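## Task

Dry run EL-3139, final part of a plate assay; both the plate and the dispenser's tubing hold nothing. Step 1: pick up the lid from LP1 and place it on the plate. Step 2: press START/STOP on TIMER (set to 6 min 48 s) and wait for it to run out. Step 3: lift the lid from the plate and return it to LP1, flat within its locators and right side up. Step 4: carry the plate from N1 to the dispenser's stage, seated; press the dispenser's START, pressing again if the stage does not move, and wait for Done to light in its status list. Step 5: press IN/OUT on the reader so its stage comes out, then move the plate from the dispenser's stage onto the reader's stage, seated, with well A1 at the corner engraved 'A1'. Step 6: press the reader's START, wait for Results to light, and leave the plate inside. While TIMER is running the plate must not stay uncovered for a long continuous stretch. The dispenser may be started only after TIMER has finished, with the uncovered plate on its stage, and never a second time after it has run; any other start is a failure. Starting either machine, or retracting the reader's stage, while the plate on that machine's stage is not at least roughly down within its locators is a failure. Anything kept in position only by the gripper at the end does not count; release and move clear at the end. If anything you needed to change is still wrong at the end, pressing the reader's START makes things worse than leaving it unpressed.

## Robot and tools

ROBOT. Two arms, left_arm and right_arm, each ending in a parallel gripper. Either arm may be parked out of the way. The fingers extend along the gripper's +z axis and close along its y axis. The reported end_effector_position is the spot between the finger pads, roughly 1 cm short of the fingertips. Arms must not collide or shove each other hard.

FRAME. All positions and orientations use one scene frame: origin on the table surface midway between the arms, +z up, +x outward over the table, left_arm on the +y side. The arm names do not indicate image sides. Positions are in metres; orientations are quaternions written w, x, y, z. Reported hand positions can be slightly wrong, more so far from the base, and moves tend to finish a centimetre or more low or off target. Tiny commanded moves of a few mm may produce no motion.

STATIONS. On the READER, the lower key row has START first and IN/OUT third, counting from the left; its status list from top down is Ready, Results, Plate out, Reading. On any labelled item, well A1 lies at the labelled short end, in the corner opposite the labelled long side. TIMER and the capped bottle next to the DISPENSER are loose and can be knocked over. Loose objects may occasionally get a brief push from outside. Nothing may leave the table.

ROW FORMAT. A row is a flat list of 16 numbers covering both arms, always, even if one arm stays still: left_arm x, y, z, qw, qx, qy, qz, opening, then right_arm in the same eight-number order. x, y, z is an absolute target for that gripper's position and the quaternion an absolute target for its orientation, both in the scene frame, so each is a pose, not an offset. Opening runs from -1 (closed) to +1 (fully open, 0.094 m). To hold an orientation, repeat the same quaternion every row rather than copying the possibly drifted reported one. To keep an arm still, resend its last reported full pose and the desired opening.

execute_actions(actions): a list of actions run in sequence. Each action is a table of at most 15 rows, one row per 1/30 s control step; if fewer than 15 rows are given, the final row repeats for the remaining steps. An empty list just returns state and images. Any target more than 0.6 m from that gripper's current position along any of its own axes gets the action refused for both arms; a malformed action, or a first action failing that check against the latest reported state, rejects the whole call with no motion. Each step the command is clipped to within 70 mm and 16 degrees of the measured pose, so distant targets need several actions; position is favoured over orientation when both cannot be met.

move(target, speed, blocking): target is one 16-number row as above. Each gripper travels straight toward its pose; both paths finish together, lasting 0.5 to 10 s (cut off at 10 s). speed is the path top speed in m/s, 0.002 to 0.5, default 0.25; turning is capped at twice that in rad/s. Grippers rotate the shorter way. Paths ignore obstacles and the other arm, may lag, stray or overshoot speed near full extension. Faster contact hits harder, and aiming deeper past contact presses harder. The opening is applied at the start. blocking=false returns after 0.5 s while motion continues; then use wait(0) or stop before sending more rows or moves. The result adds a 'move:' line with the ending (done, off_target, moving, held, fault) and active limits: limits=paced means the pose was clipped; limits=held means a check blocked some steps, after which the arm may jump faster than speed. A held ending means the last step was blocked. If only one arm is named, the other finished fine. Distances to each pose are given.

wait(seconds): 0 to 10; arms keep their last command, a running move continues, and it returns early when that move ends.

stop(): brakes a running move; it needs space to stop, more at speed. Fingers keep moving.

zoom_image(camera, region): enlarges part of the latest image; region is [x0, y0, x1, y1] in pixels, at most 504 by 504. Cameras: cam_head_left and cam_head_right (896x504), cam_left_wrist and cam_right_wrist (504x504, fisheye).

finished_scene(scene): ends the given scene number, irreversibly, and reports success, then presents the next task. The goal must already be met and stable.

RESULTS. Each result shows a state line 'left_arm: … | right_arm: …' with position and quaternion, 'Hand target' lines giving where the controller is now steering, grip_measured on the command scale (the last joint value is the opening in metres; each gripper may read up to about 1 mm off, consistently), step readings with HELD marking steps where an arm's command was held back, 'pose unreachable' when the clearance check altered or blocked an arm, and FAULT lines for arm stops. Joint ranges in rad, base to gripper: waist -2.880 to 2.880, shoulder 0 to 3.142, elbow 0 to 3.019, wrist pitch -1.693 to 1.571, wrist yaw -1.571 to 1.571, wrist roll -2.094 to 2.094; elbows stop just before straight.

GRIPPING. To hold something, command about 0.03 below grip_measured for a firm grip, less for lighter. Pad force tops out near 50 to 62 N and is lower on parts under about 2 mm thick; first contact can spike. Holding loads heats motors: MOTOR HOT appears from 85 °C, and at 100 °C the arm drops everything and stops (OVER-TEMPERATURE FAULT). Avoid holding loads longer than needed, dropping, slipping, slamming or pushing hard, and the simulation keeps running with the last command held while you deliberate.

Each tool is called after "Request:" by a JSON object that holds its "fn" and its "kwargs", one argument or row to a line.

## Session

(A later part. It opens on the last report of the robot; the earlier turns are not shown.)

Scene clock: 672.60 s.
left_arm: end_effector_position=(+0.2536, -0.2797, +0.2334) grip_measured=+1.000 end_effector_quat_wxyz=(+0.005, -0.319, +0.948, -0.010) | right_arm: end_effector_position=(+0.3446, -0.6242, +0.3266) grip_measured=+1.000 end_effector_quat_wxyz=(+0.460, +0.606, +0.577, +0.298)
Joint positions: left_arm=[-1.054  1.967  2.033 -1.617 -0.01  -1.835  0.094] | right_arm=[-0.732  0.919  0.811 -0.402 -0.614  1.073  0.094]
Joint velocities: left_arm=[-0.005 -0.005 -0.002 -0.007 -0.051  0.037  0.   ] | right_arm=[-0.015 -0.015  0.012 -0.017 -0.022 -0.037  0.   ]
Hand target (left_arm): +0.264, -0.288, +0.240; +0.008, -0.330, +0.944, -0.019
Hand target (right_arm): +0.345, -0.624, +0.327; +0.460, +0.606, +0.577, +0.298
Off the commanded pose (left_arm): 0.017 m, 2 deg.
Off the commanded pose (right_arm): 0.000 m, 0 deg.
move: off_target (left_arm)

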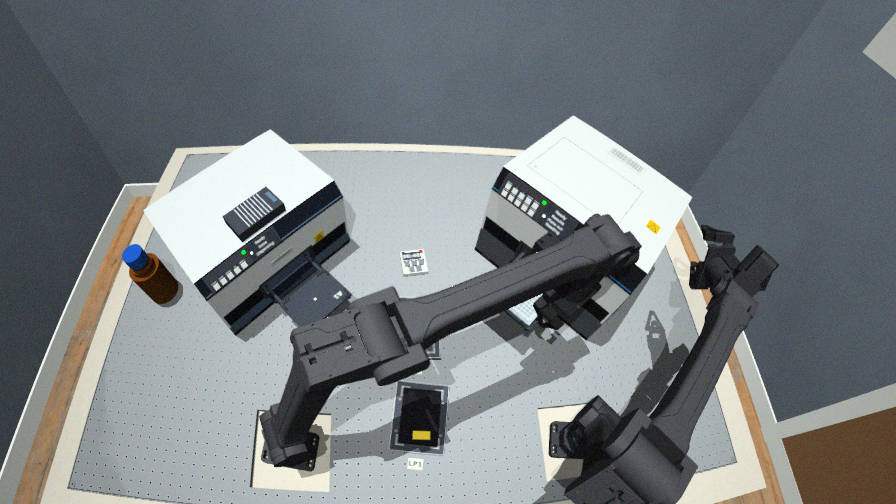

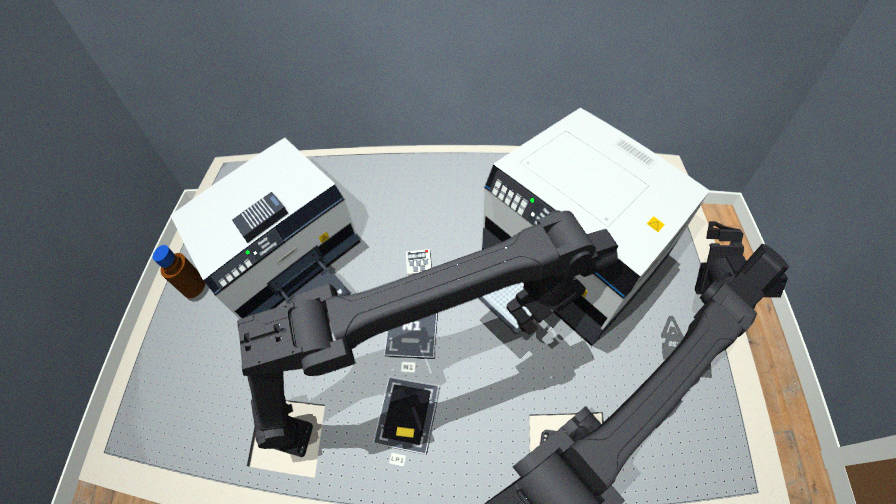

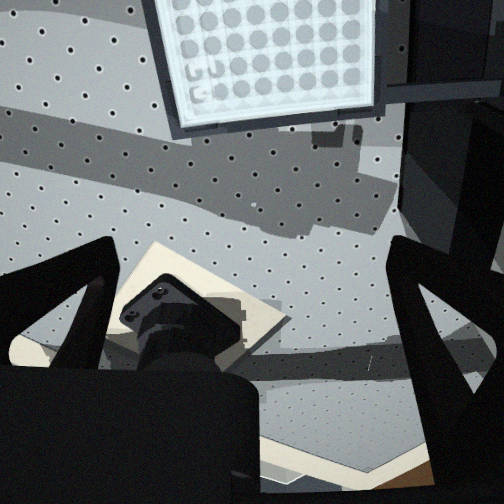

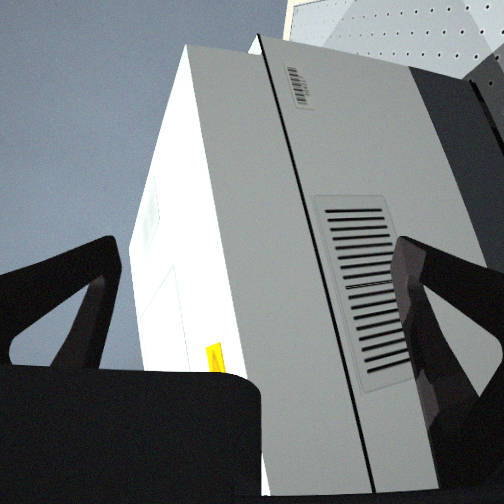

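The plate sits inside the locators. Moving toward the keys, with a check from the head camera on the way.

Request:
{"fn": "move", "kwargs": {
  "target": [0.36,-0.04,0.33,0.386,0.369,0.828,-0.172,-1,0.3446,-0.6242,0.3266,0.460,0.606,0.577,0.298,1],
  "speed": 0.35
}}

Request:
{"fn": "move", "kwargs": {
  "target": [0.518,-0.19,0.362,0.386,0.369,0.828,-0.172,-1,0.3446,-0.6242,0.3266,0.460,0.606,0.577,0.298,1]
}}

Request:
{"fn": "zoom_image", "kwargs": {
  "camera": "cam_head_right",
  "region": [460,240,580,350]
}}

Request:
{"fn": "move", "kwargs": {
  "target": [0.506,-0.179,0.285,0.380,0.365,0.835,-0.160,-1,0.3446,-0.6242,0.3266,0.460,0.606,0.577,0.298,1],
  "speed": 0.1
}}

Scene clock: 680.13 s.
left_arm: end_effector_position=(+0.3632, -0.0418, +0.3378) grip_measured=-0.992 end_effector_quat_wxyz=(+0.385, +0.368, +0.827, -0.178) | right_arm: end_effector_position=(+0.3446, -0.6242, +0.3266) grip_measured=+1.000 end_effector_quat_wxyz=(+0.460, +0.606, +0.577, +0.298)
Joint positions: left_arm=[-0.608  1.092  1.086 -0.691  0.086  0.059  0.   ] | right_arm=[-0.732  0.919  0.811 -0.402 -0.614  1.073  0.094]
Joint velocities: left_arm=[-0.015 -0.024 -0.002 -0.007  0.066  0.081 -0.   ] | right_arm=[-0.005  0.005 -0.017  0.007  0.051 -0.066  0.   ]
Hand target (left_arm): +0.363, -0.041, +0.332; +0.387, +0.375, +0.824, -0.176
Hand target (right_arm): +0.345, -0.624, +0.327; +0.460, +0.606, +0.577, +0.298
Off the commanded pose (left_arm): 0.009 m, 1 deg.
Off the commanded pose (right_arm): 0.000 m, 0 deg.
move: done

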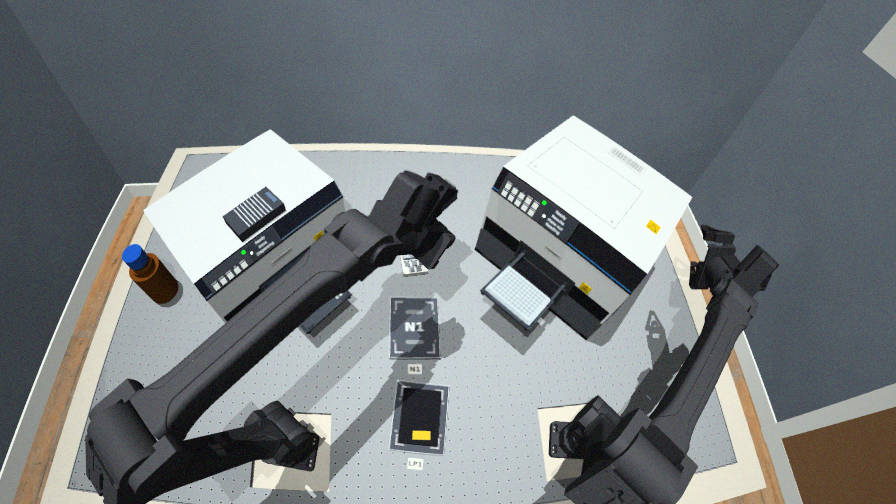

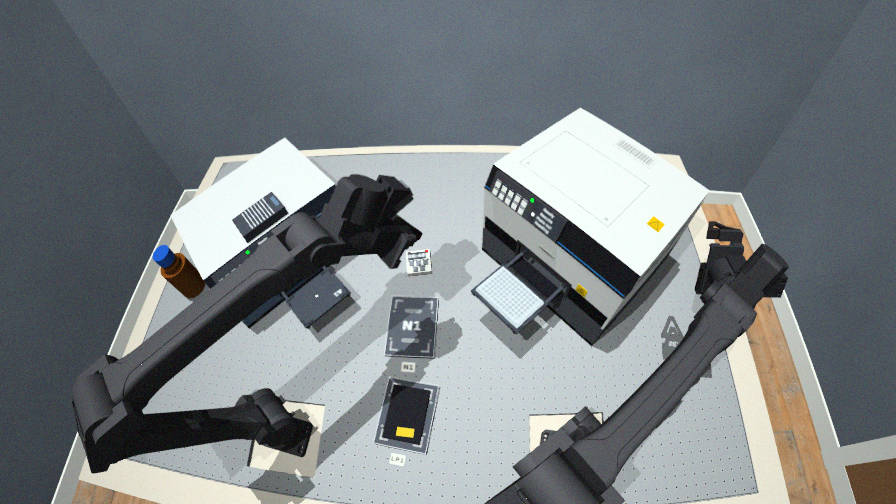

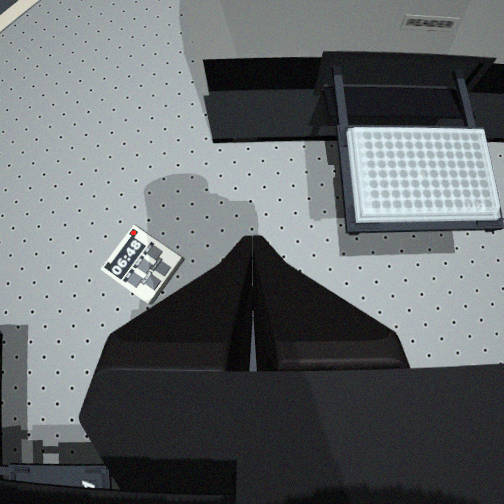

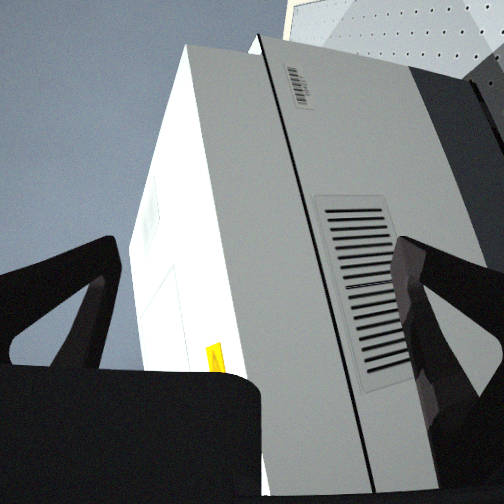

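Scene clock: 681.50 s.
left_arm: end_effector_position=(+0.5117, -0.1782, +0.3340) grip_measured=-0.992 end_effector_quat_wxyz=(+0.368, +0.371, +0.837, -0.165) | right_arm: end_effector_position=(+0.3446, -0.6242, +0.3266) grip_measured=+1.000 end_effector_quat_wxyz=(+0.460, +0.606, +0.577, +0.298)
Joint positions: left_arm=[-0.613  1.642  1.634 -0.734  0.07   0.06   0.   ] | right_arm=[-0.732  0.919  0.811 -0.402 -0.614  1.073  0.094]
Joint velocities: left_arm=[ 0.005 -0.005  0.007 -0.017 -0.007 -0.051 -0.001] | right_arm=[-0.005 -0.034 -0.017  0.007  0.066 -0.022  0.   ]
Hand target (left_arm): +0.516, -0.190, +0.361; +0.386, +0.369, +0.828, -0.172
Hand target (right_arm): +0.345, -0.624, +0.327; +0.460, +0.606, +0.577, +0.298
Off the commanded pose (left_arm): 0.031 m, 2 deg.
Off the commanded pose (right_arm): 0.000 m, 0 deg.
move: off_target (left_arm)

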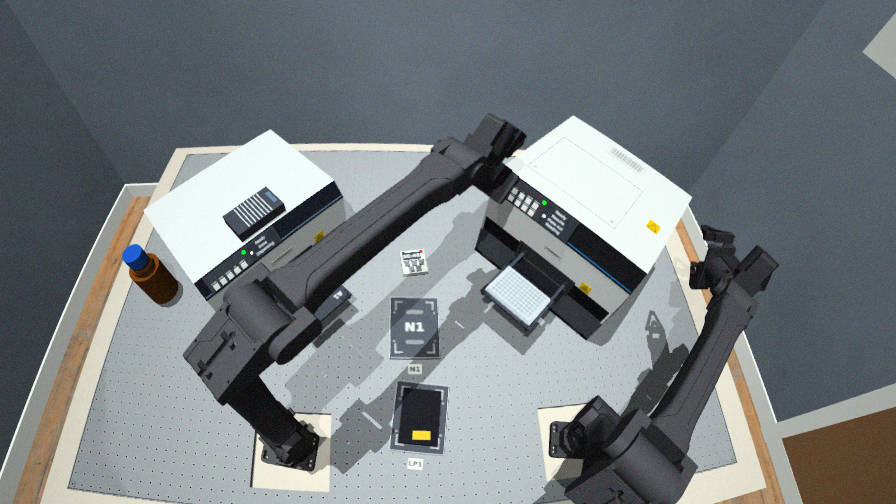

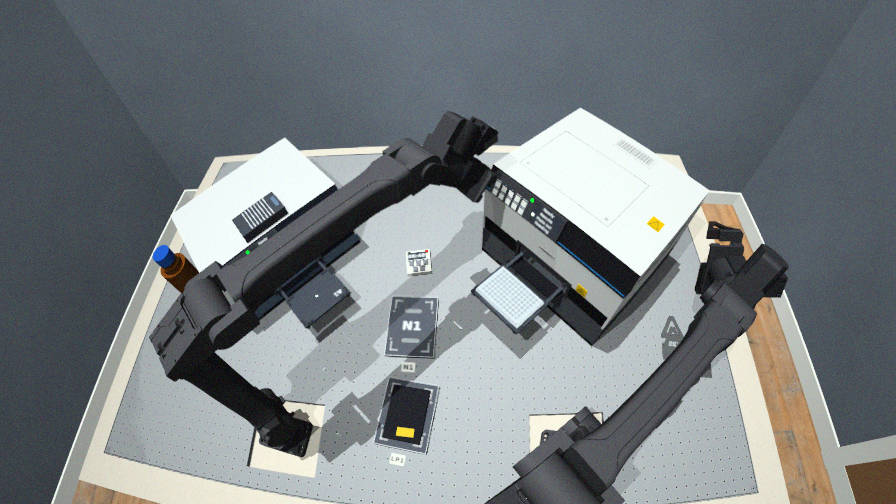

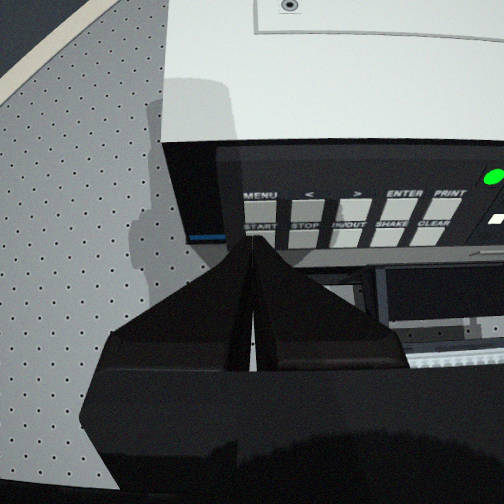

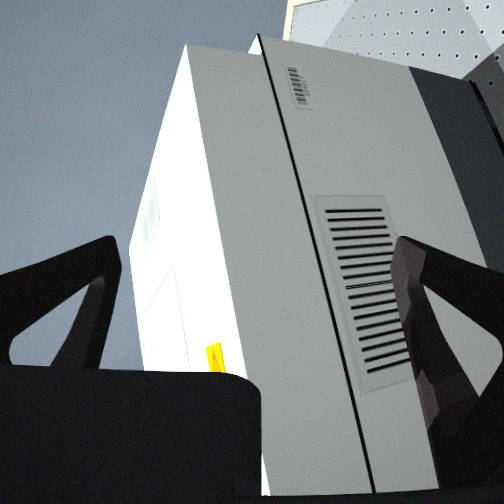

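Region (460, 240, 580, 350) of cam_head_right's 896x504 image, scaled by 4.200, with more detail than that image has; it fills the top 462 rows of this view, and the rest is white.

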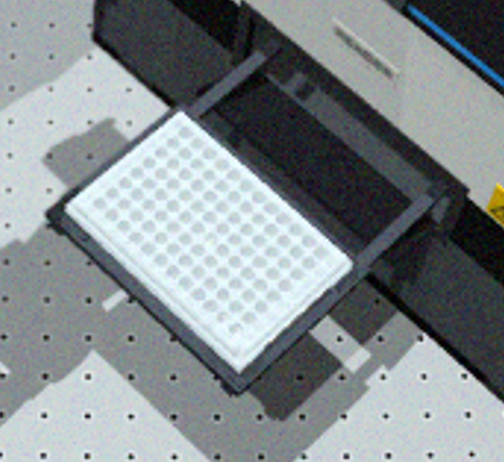

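Scene clock: 682.43 s.
left_arm: end_effector_position=(+0.5105, -0.1754, +0.2857) grip_measured=-0.992 end_effector_quat_wxyz=(+0.376, +0.367, +0.836, -0.157) | right_arm: end_effector_position=(+0.3446, -0.6242, +0.3266) grip_measured=+1.000 end_effector_quat_wxyz=(+0.460, +0.606, +0.577, +0.298)
Joint positions: left_arm=[-0.618  1.64   1.499 -0.591  0.044  0.06   0.   ] | right_arm=[-0.732  0.919  0.811 -0.402 -0.614  1.073  0.094]
Joint velocities: left_arm=[-0.015 -0.005  0.007 -0.017  0.051  0.007  0.001] | right_arm=[-0.005  0.005 -0.002  0.007  0.007 -0.051  0.   ]
Hand target (left_arm): +0.506, -0.179, +0.285; +0.380, +0.365, +0.835, -0.160
Hand target (right_arm): +0.345, -0.624, +0.327; +0.460, +0.606, +0.577, +0.298
Off the commanded pose (left_arm): 0.006 m, 1 deg.
Off the commanded pose (right_arm): 0.000 m, 0 deg.
move: done

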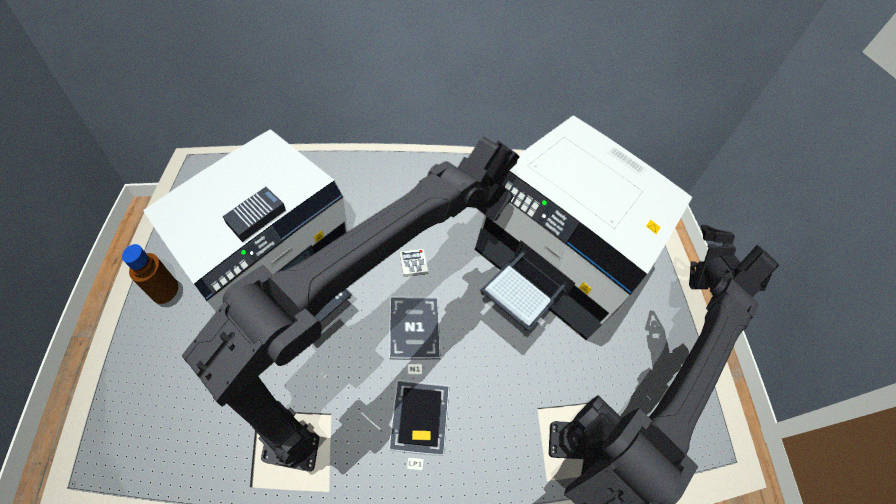

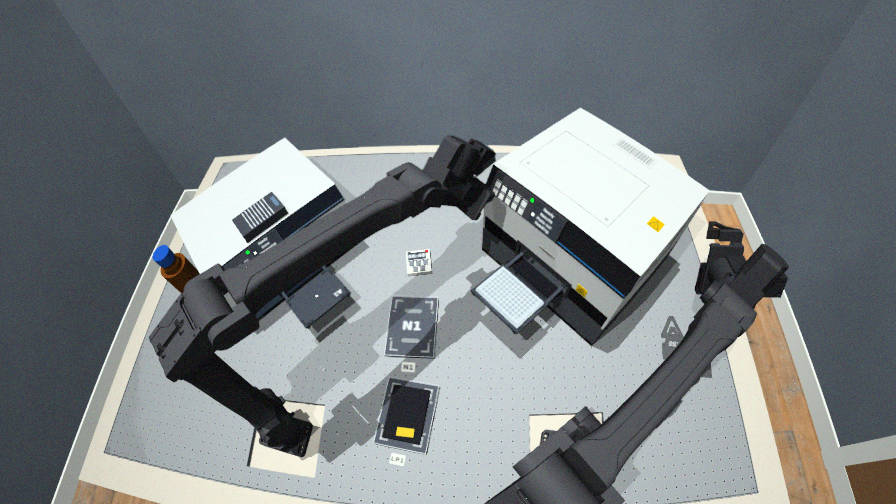

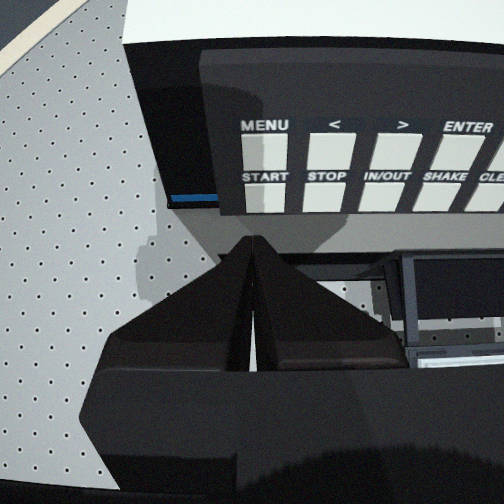

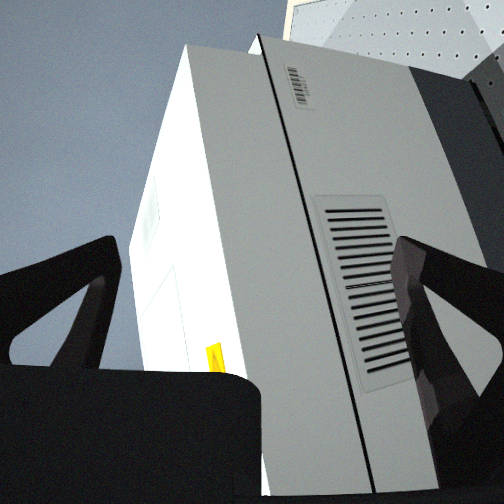

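Request:
{"fn": "execute_actions", "kwargs": {
  "actions": [
    [[0.509,-0.188,0.297,0.404,0.362,0.823,-0.170,-1,0.3446,-0.6242,0.3266,0.460,0.606,0.577,0.298,1]]
  ]
}}

Scene clock: 684.27 s.
left_arm: end_effector_position=(+0.5129, -0.1848, +0.2960) grip_measured=-0.992 end_effector_quat_wxyz=(+0.399, +0.366, +0.824, -0.166) | right_arm: end_effector_position=(+0.3446, -0.6242, +0.3266) grip_measured=+1.000 end_effector_quat_wxyz=(+0.460, +0.606, +0.577, +0.298)
Joint positions: left_arm=[-0.626  1.638  1.498 -0.536  0.043  0.059  0.   ] | right_arm=[-0.732  0.919  0.811 -0.402 -0.614  1.073  0.094]
Joint velocities: left_arm=[-0.015 -0.015  0.002  0.002 -0.007 -0.066  0.   ] | right_arm=[-0.005 -0.005 -0.002 -0.012  0.007 -0.037  0.   ]
Hand target (left_arm): +0.509, -0.188, +0.297; +0.403, +0.363, +0.823, -0.170
Hand target (right_arm): +0.345, -0.624, +0.327; +0.460, +0.606, +0.577, +0.298
Off the commanded pose (left_arm): 0.005 m, 1 deg.
Off the commanded pose (right_arm): 0.000 m, 0 deg.
Step readings (end_effector_position):
0: left_arm (+0.5105, -0.1754, +0.2857) | right_arm (+0.3446, -0.6242, +0.3266)
1: left_arm (+0.5114, -0.1765, +0.2871) | right_arm (+0.3446, -0.6242, +0.3266)
2: left_arm (+0.5130, -0.1783, +0.2897) | right_arm (+0.3446, -0.6242, +0.3266)
4: left_arm (+0.5144, -0.1812, +0.2936) | right_arm (+0.3446, -0.6242, +0.3266)
8: left_arm (+0.5134, -0.1843, +0.2960) | right_arm (+0.3446, -0.6242, +0.3266)
15: end_effector_position above

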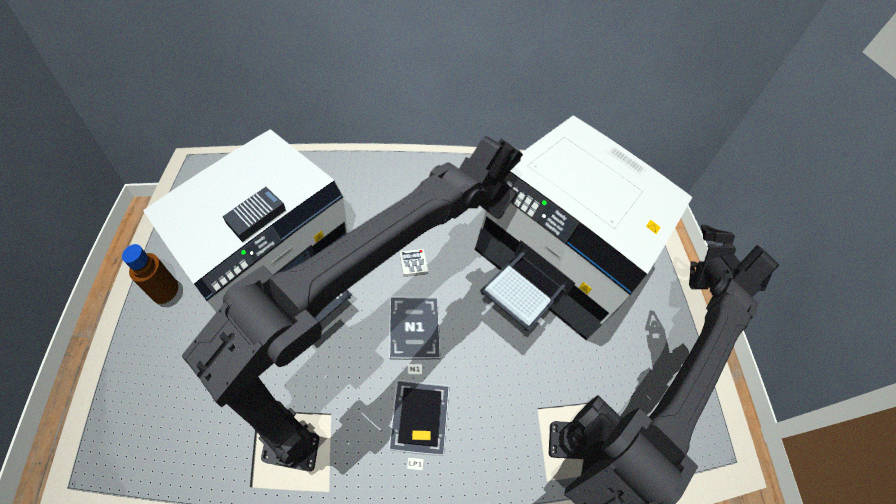

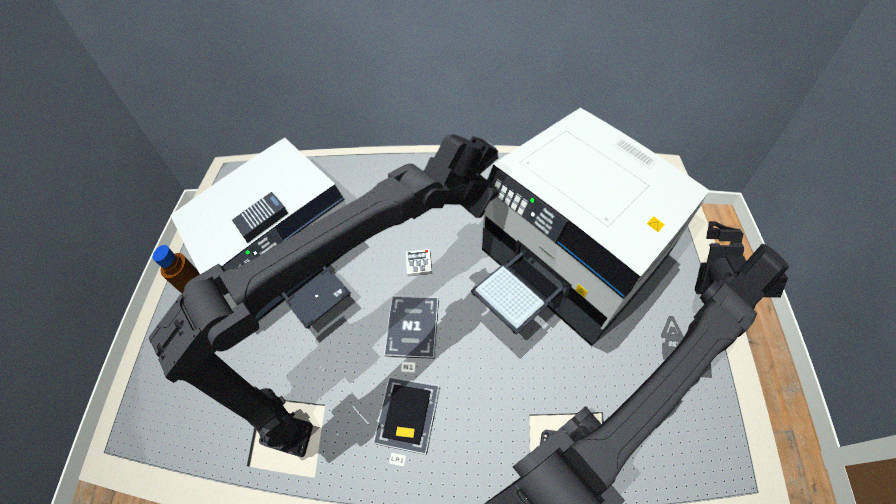

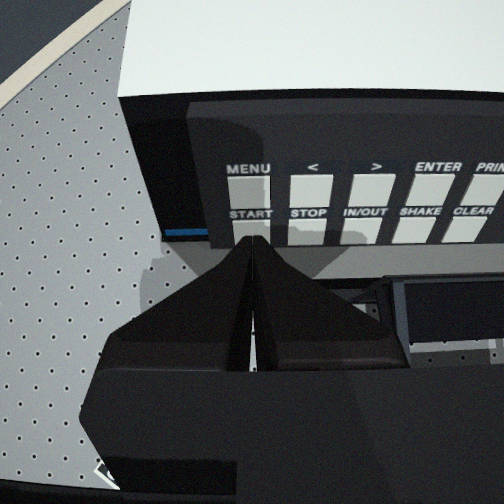

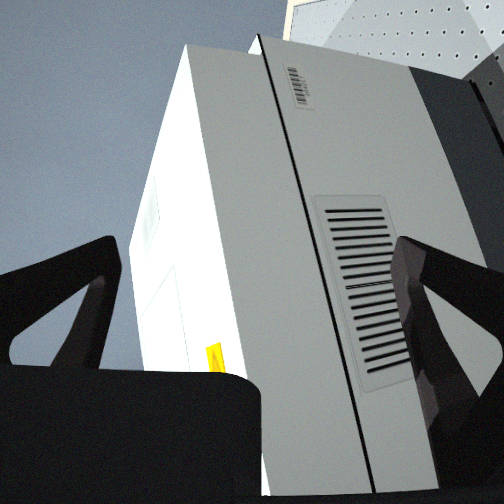

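Request:
{"fn": "execute_actions", "kwargs": {
  "actions": [
    [[0.517,-0.191,0.278,0.391,0.366,0.829,-0.164,-1,0.3446,-0.6242,0.3266,0.460,0.606,0.577,0.298,1]]
  ]
}}

Scene clock: 686.27 s.
left_arm: end_effector_position=(+0.5135, -0.1853, +0.2927) grip_measured=-0.992 end_effector_quat_wxyz=(+0.397, +0.366, +0.825, -0.165) | right_arm: end_effector_position=(+0.3446, -0.6242, +0.3266) grip_measured=+1.000 end_effector_quat_wxyz=(+0.460, +0.606, +0.577, +0.298)
Joint positions: left_arm=[-0.626  1.643  1.498 -0.536  0.043  0.059  0.   ] | right_arm=[-0.732  0.919  0.811 -0.402 -0.614  1.073  0.094]
Joint velocities: left_arm=[-0.005  0.015 -0.007 -0.007  0.022 -0.007 -0.001] | right_arm=[ 0.015  0.015 -0.022  0.007 -0.022 -0.037  0.   ]
Hand target (left_arm): +0.517, -0.191, +0.278; +0.391, +0.366, +0.829, -0.164
Hand target (right_arm): +0.345, -0.624, +0.327; +0.460, +0.606, +0.577, +0.298
Off the commanded pose (left_arm): 0.016 m, 1 deg.
Off the commanded pose (right_arm): 0.000 m, 0 deg.
Step readings (end_effector_position):
0: left_arm (+0.5129, -0.1848, +0.2960) | right_arm (+0.3446, -0.6242, +0.3266)
1: left_arm (+0.5129, -0.1848, +0.2960) | right_arm (+0.3446, -0.6242, +0.3266)
2: left_arm (+0.5130, -0.1848, +0.2958) | right_arm (+0.3446, -0.6242, +0.3266)
4: left_arm (+0.5131, -0.1849, +0.2953) | right_arm (+0.3446, -0.6242, +0.3266)
8: left_arm (+0.5134, -0.1852, +0.2938) | right_arm (+0.3446, -0.6242, +0.3266)
15: end_effector_position above

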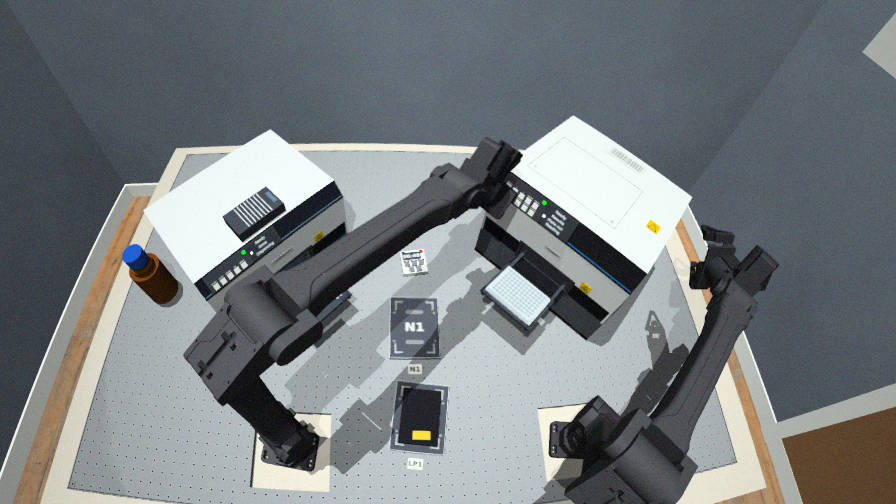

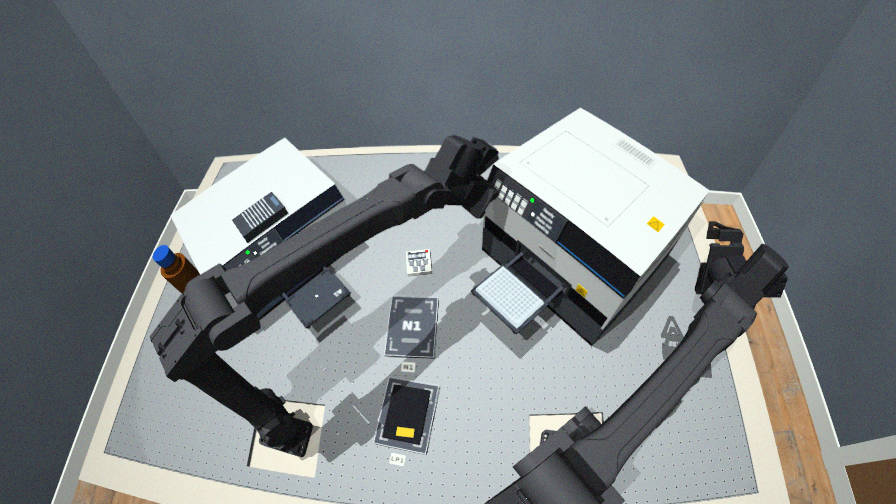

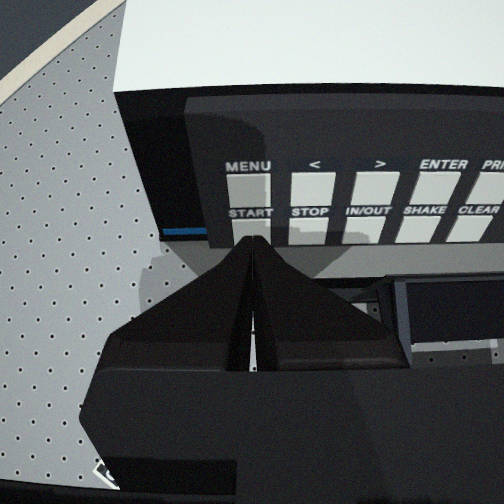

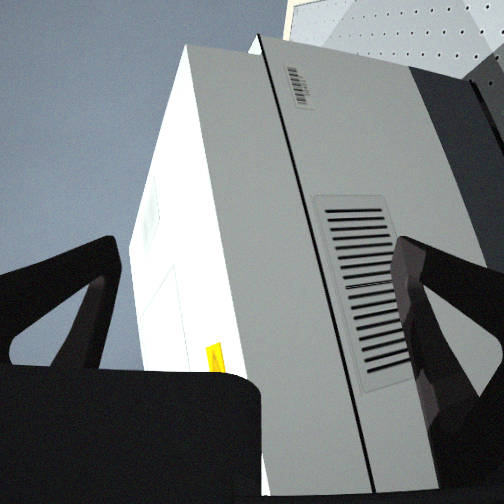

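Request:
{"fn": "execute_actions", "kwargs": {
  "actions": [
    [[0.525,-0.198,0.270,0.398,0.364,0.826,-0.167,-1,0.3446,-0.6242,0.3266,0.460,0.606,0.577,0.298,1]]
  ]
}}

Scene clock: 687.83 s.
left_arm: end_effector_position=(+0.5171, -0.1887, +0.2933) grip_measured=-0.992 end_effector_quat_wxyz=(+0.405, +0.365, +0.821, -0.168) | right_arm: end_effector_position=(+0.3446, -0.6242, +0.3266) grip_measured=+1.000 end_effector_quat_wxyz=(+0.460, +0.606, +0.577, +0.298)
Joint positions: left_arm=[-0.626  1.65   1.498 -0.511  0.043  0.059  0.   ] | right_arm=[-0.732  0.919  0.811 -0.402 -0.614  1.073  0.094]
Joint velocities: left_arm=[-0.005 -0.005 -0.012  0.012  0.037  0.095 -0.003] | right_arm=[-0.005 -0.015 -0.017 -0.027  0.037  0.037  0.   ]
Hand target (left_arm): +0.524, -0.197, +0.270; +0.398, +0.364, +0.825, -0.167
Hand target (right_arm): +0.345, -0.624, +0.327; +0.460, +0.606, +0.577, +0.298
Off the commanded pose (left_arm): 0.026 m, 1 deg.
Off the commanded pose (right_arm): 0.000 m, 0 deg.
Step readings (end_effector_position):
0: left_arm (+0.5135, -0.1853, +0.2927) | right_arm (+0.3446, -0.6242, +0.3266)
1: left_arm (+0.5144, -0.1862, +0.2932) | right_arm (+0.3446, -0.6242, +0.3266)
2: left_arm (+0.5159, -0.1876, +0.2935) | right_arm (+0.3446, -0.6242, +0.3266)
4: left_arm (+0.5170, -0.1886, +0.2931) | right_arm (+0.3446, -0.6242, +0.3266)
8: left_arm (+0.5171, -0.1887, +0.2933) | right_arm (+0.3446, -0.6242, +0.3266)
15: end_effector_position above

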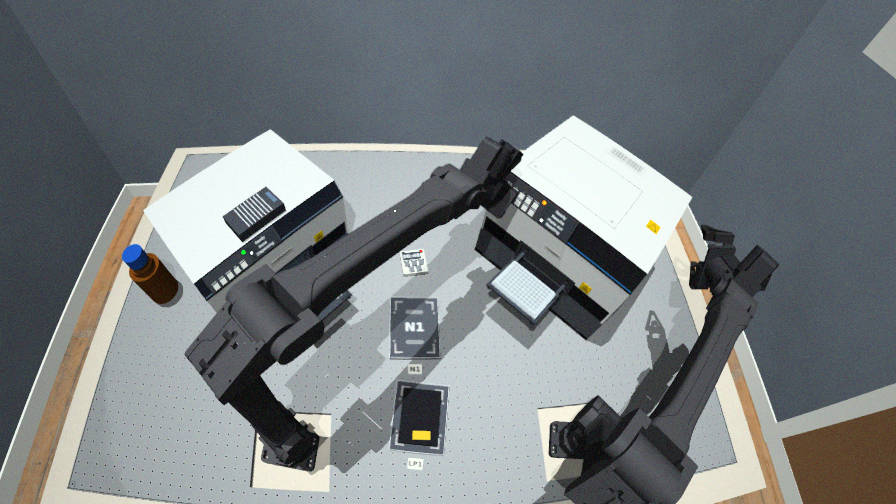

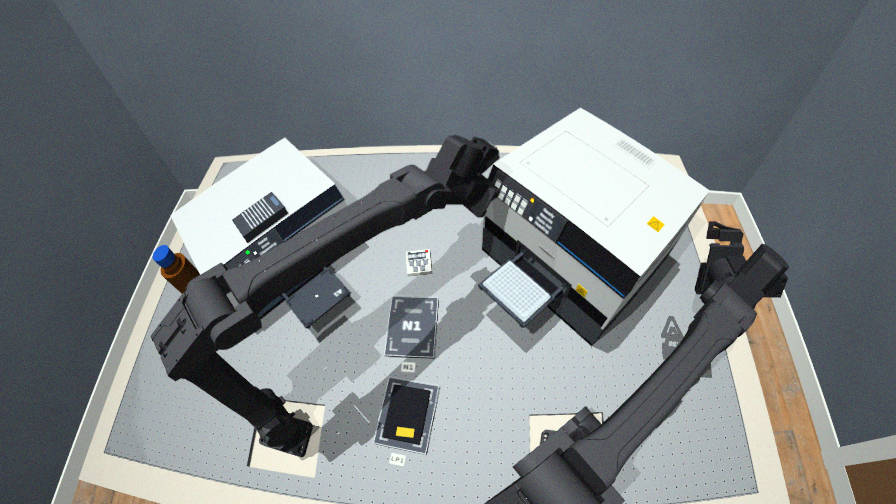

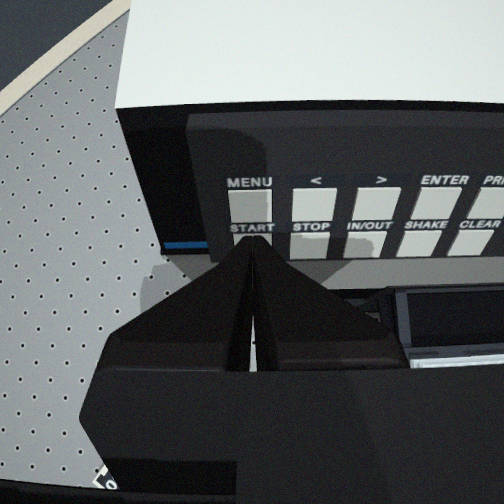

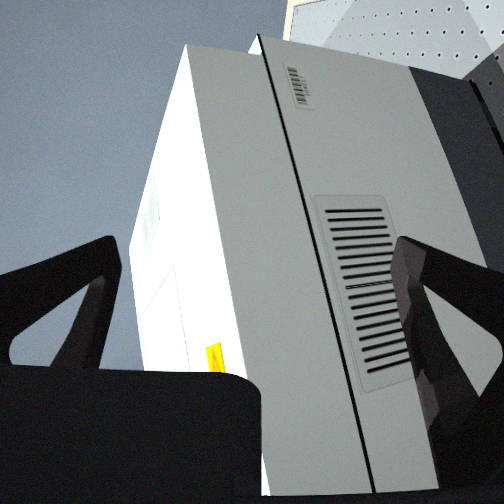

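Request:
{"fn": "move", "kwargs": {
  "target": [0.33,0.0,0.33,0.386,0.369,0.828,-0.172,-1,0.3446,-0.6242,0.3266,0.460,0.606,0.577,0.298,1]
}}

Request:
{"fn": "wait", "kwargs": {
  "seconds": 10
}}

Request:
{"fn": "zoom_image", "kwargs": {
  "camera": "cam_head_left",
  "region": [525,190,585,250]
}}

Request:
{"fn": "zoom_image", "kwargs": {
  "camera": "cam_head_left",
  "region": [370,370,470,470]
}}

Scene clock: 691.43 s.
left_arm: end_effector_position=(+0.3295, -0.0014, +0.3473) grip_measured=-0.992 end_effector_quat_wxyz=(+0.402, +0.364, +0.821, -0.180) | right_arm: end_effector_position=(+0.3446, -0.6242, +0.3266) grip_measured=+1.000 end_effector_quat_wxyz=(+0.460, +0.606, +0.577, +0.298)
Joint positions: left_arm=[-0.587  0.932  0.992 -0.722  0.095  0.07   0.   ] | right_arm=[-0.732  0.919  0.811 -0.402 -0.614  1.073  0.094]
Joint velocities: left_arm=[-0.015 -0.024  0.017 -0.002 -0.022  0.066  0.001] | right_arm=[-0.005 -0.005  0.007  0.007 -0.037 -0.051  0.   ]
Hand target (left_arm): +0.331, +0.002, +0.330; +0.386, +0.369, +0.828, -0.172
Hand target (right_arm): +0.345, -0.624, +0.327; +0.460, +0.606, +0.577, +0.298
Off the commanded pose (left_arm): 0.017 m, 2 deg.
Off the commanded pose (right_arm): 0.000 m, 0 deg.
move: off_target (left_arm)

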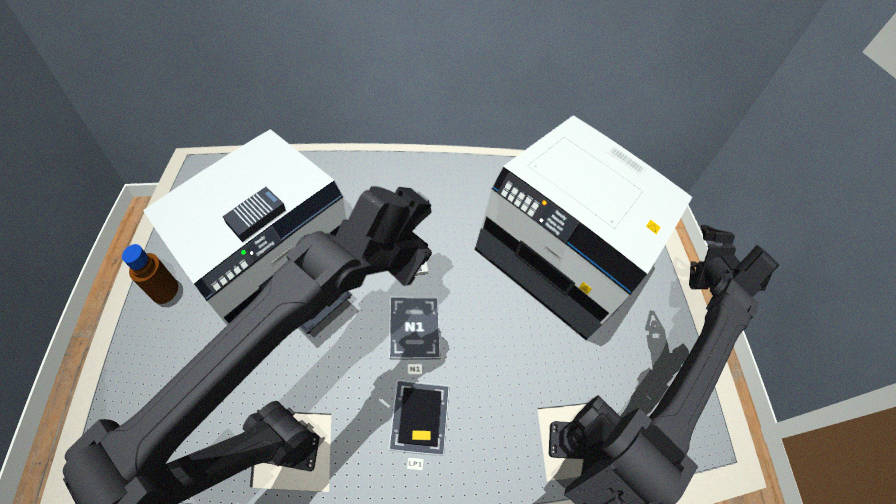

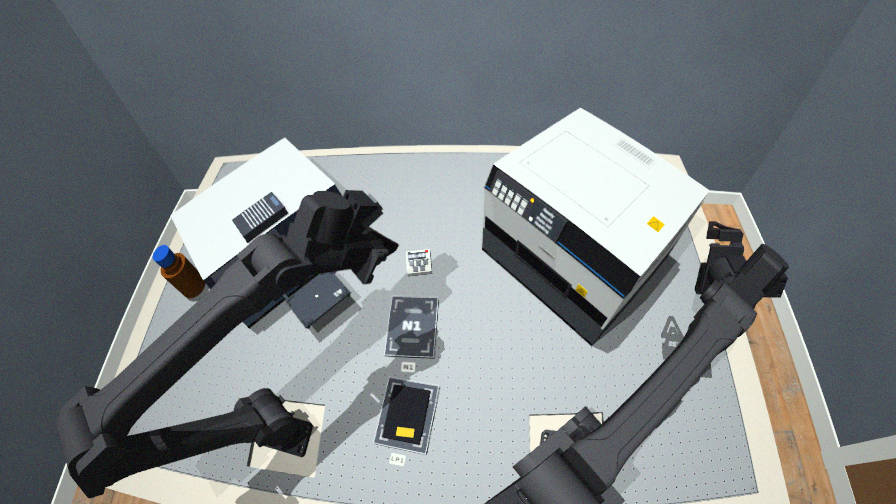

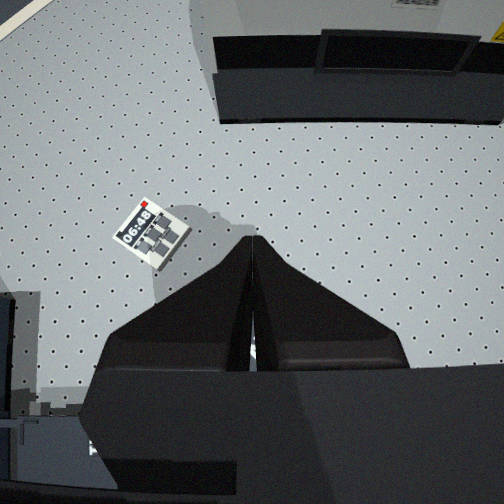

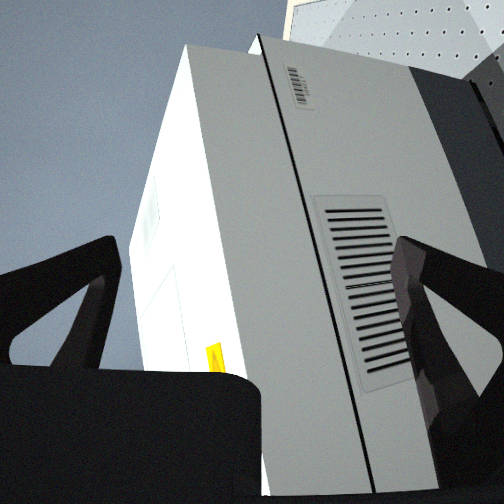

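Scene clock: 701.43 s.
left_arm: end_effector_position=(+0.3295, -0.0014, +0.3473) grip_measured=-0.992 end_effector_quat_wxyz=(+0.402, +0.364, +0.821, -0.180) | right_arm: end_effector_position=(+0.3446, -0.6242, +0.3266) grip_measured=+1.000 end_effector_quat_wxyz=(+0.460, +0.606, +0.577, +0.298)
Joint positions: left_arm=[-0.587  0.932  0.992 -0.722  0.095  0.07   0.   ] | right_arm=[-0.732  0.919  0.811 -0.402 -0.614  1.073  0.094]
Joint velocities: left_arm=[ 0.005 -0.015  0.007  0.007 -0.022 -0.007 -0.   ] | right_arm=[-0.005 -0.015 -0.007  0.007 -0.037 -0.007  0.   ]
Hand target (left_arm): +0.331, +0.002, +0.330; +0.386, +0.368, +0.828, -0.172
Hand target (right_arm): +0.345, -0.624, +0.327; +0.460, +0.606, +0.577, +0.298
Off the commanded pose (left_arm): 0.017 m, 2 deg.
Off the commanded pose (right_arm): 0.000 m, 0 deg.
wait: 10.00 s; at rest by 0.17 s

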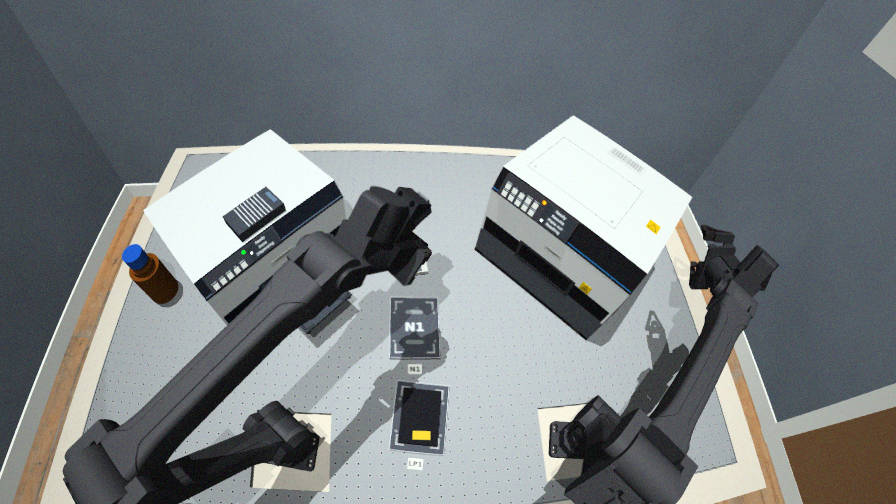

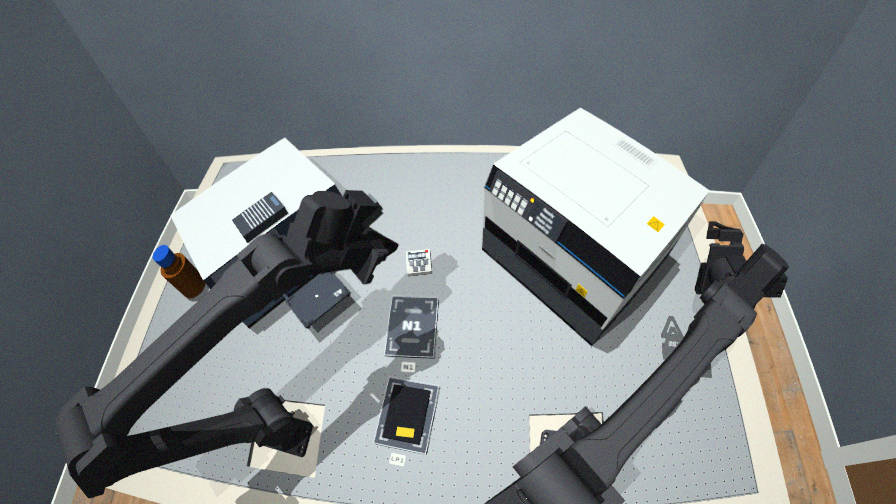

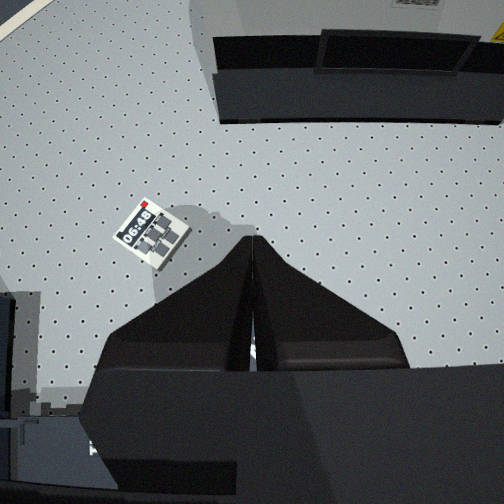

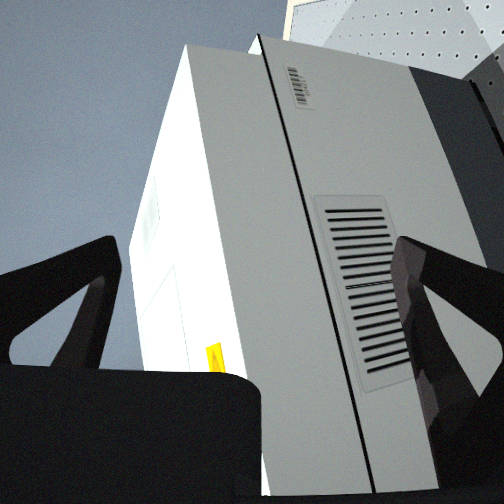

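Region (525, 190, 585, 250) of cam_head_left's 896x504 image, scaled by 8.400, with more detail than that image has.

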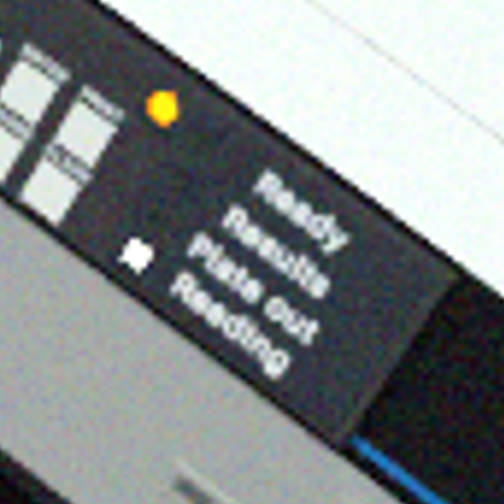

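Region (370, 370, 470, 470) of cam_head_left's 896x504 image, scaled by 5.040, with more detail than that image has.

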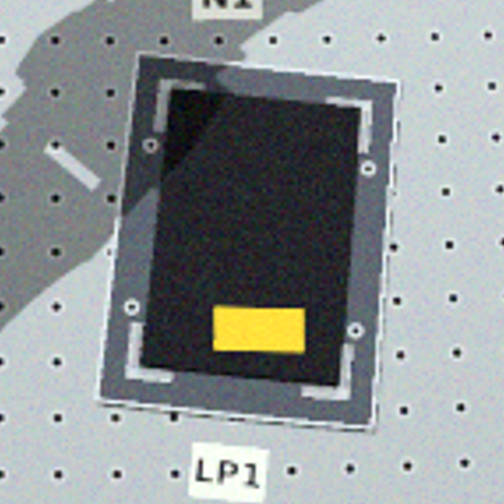

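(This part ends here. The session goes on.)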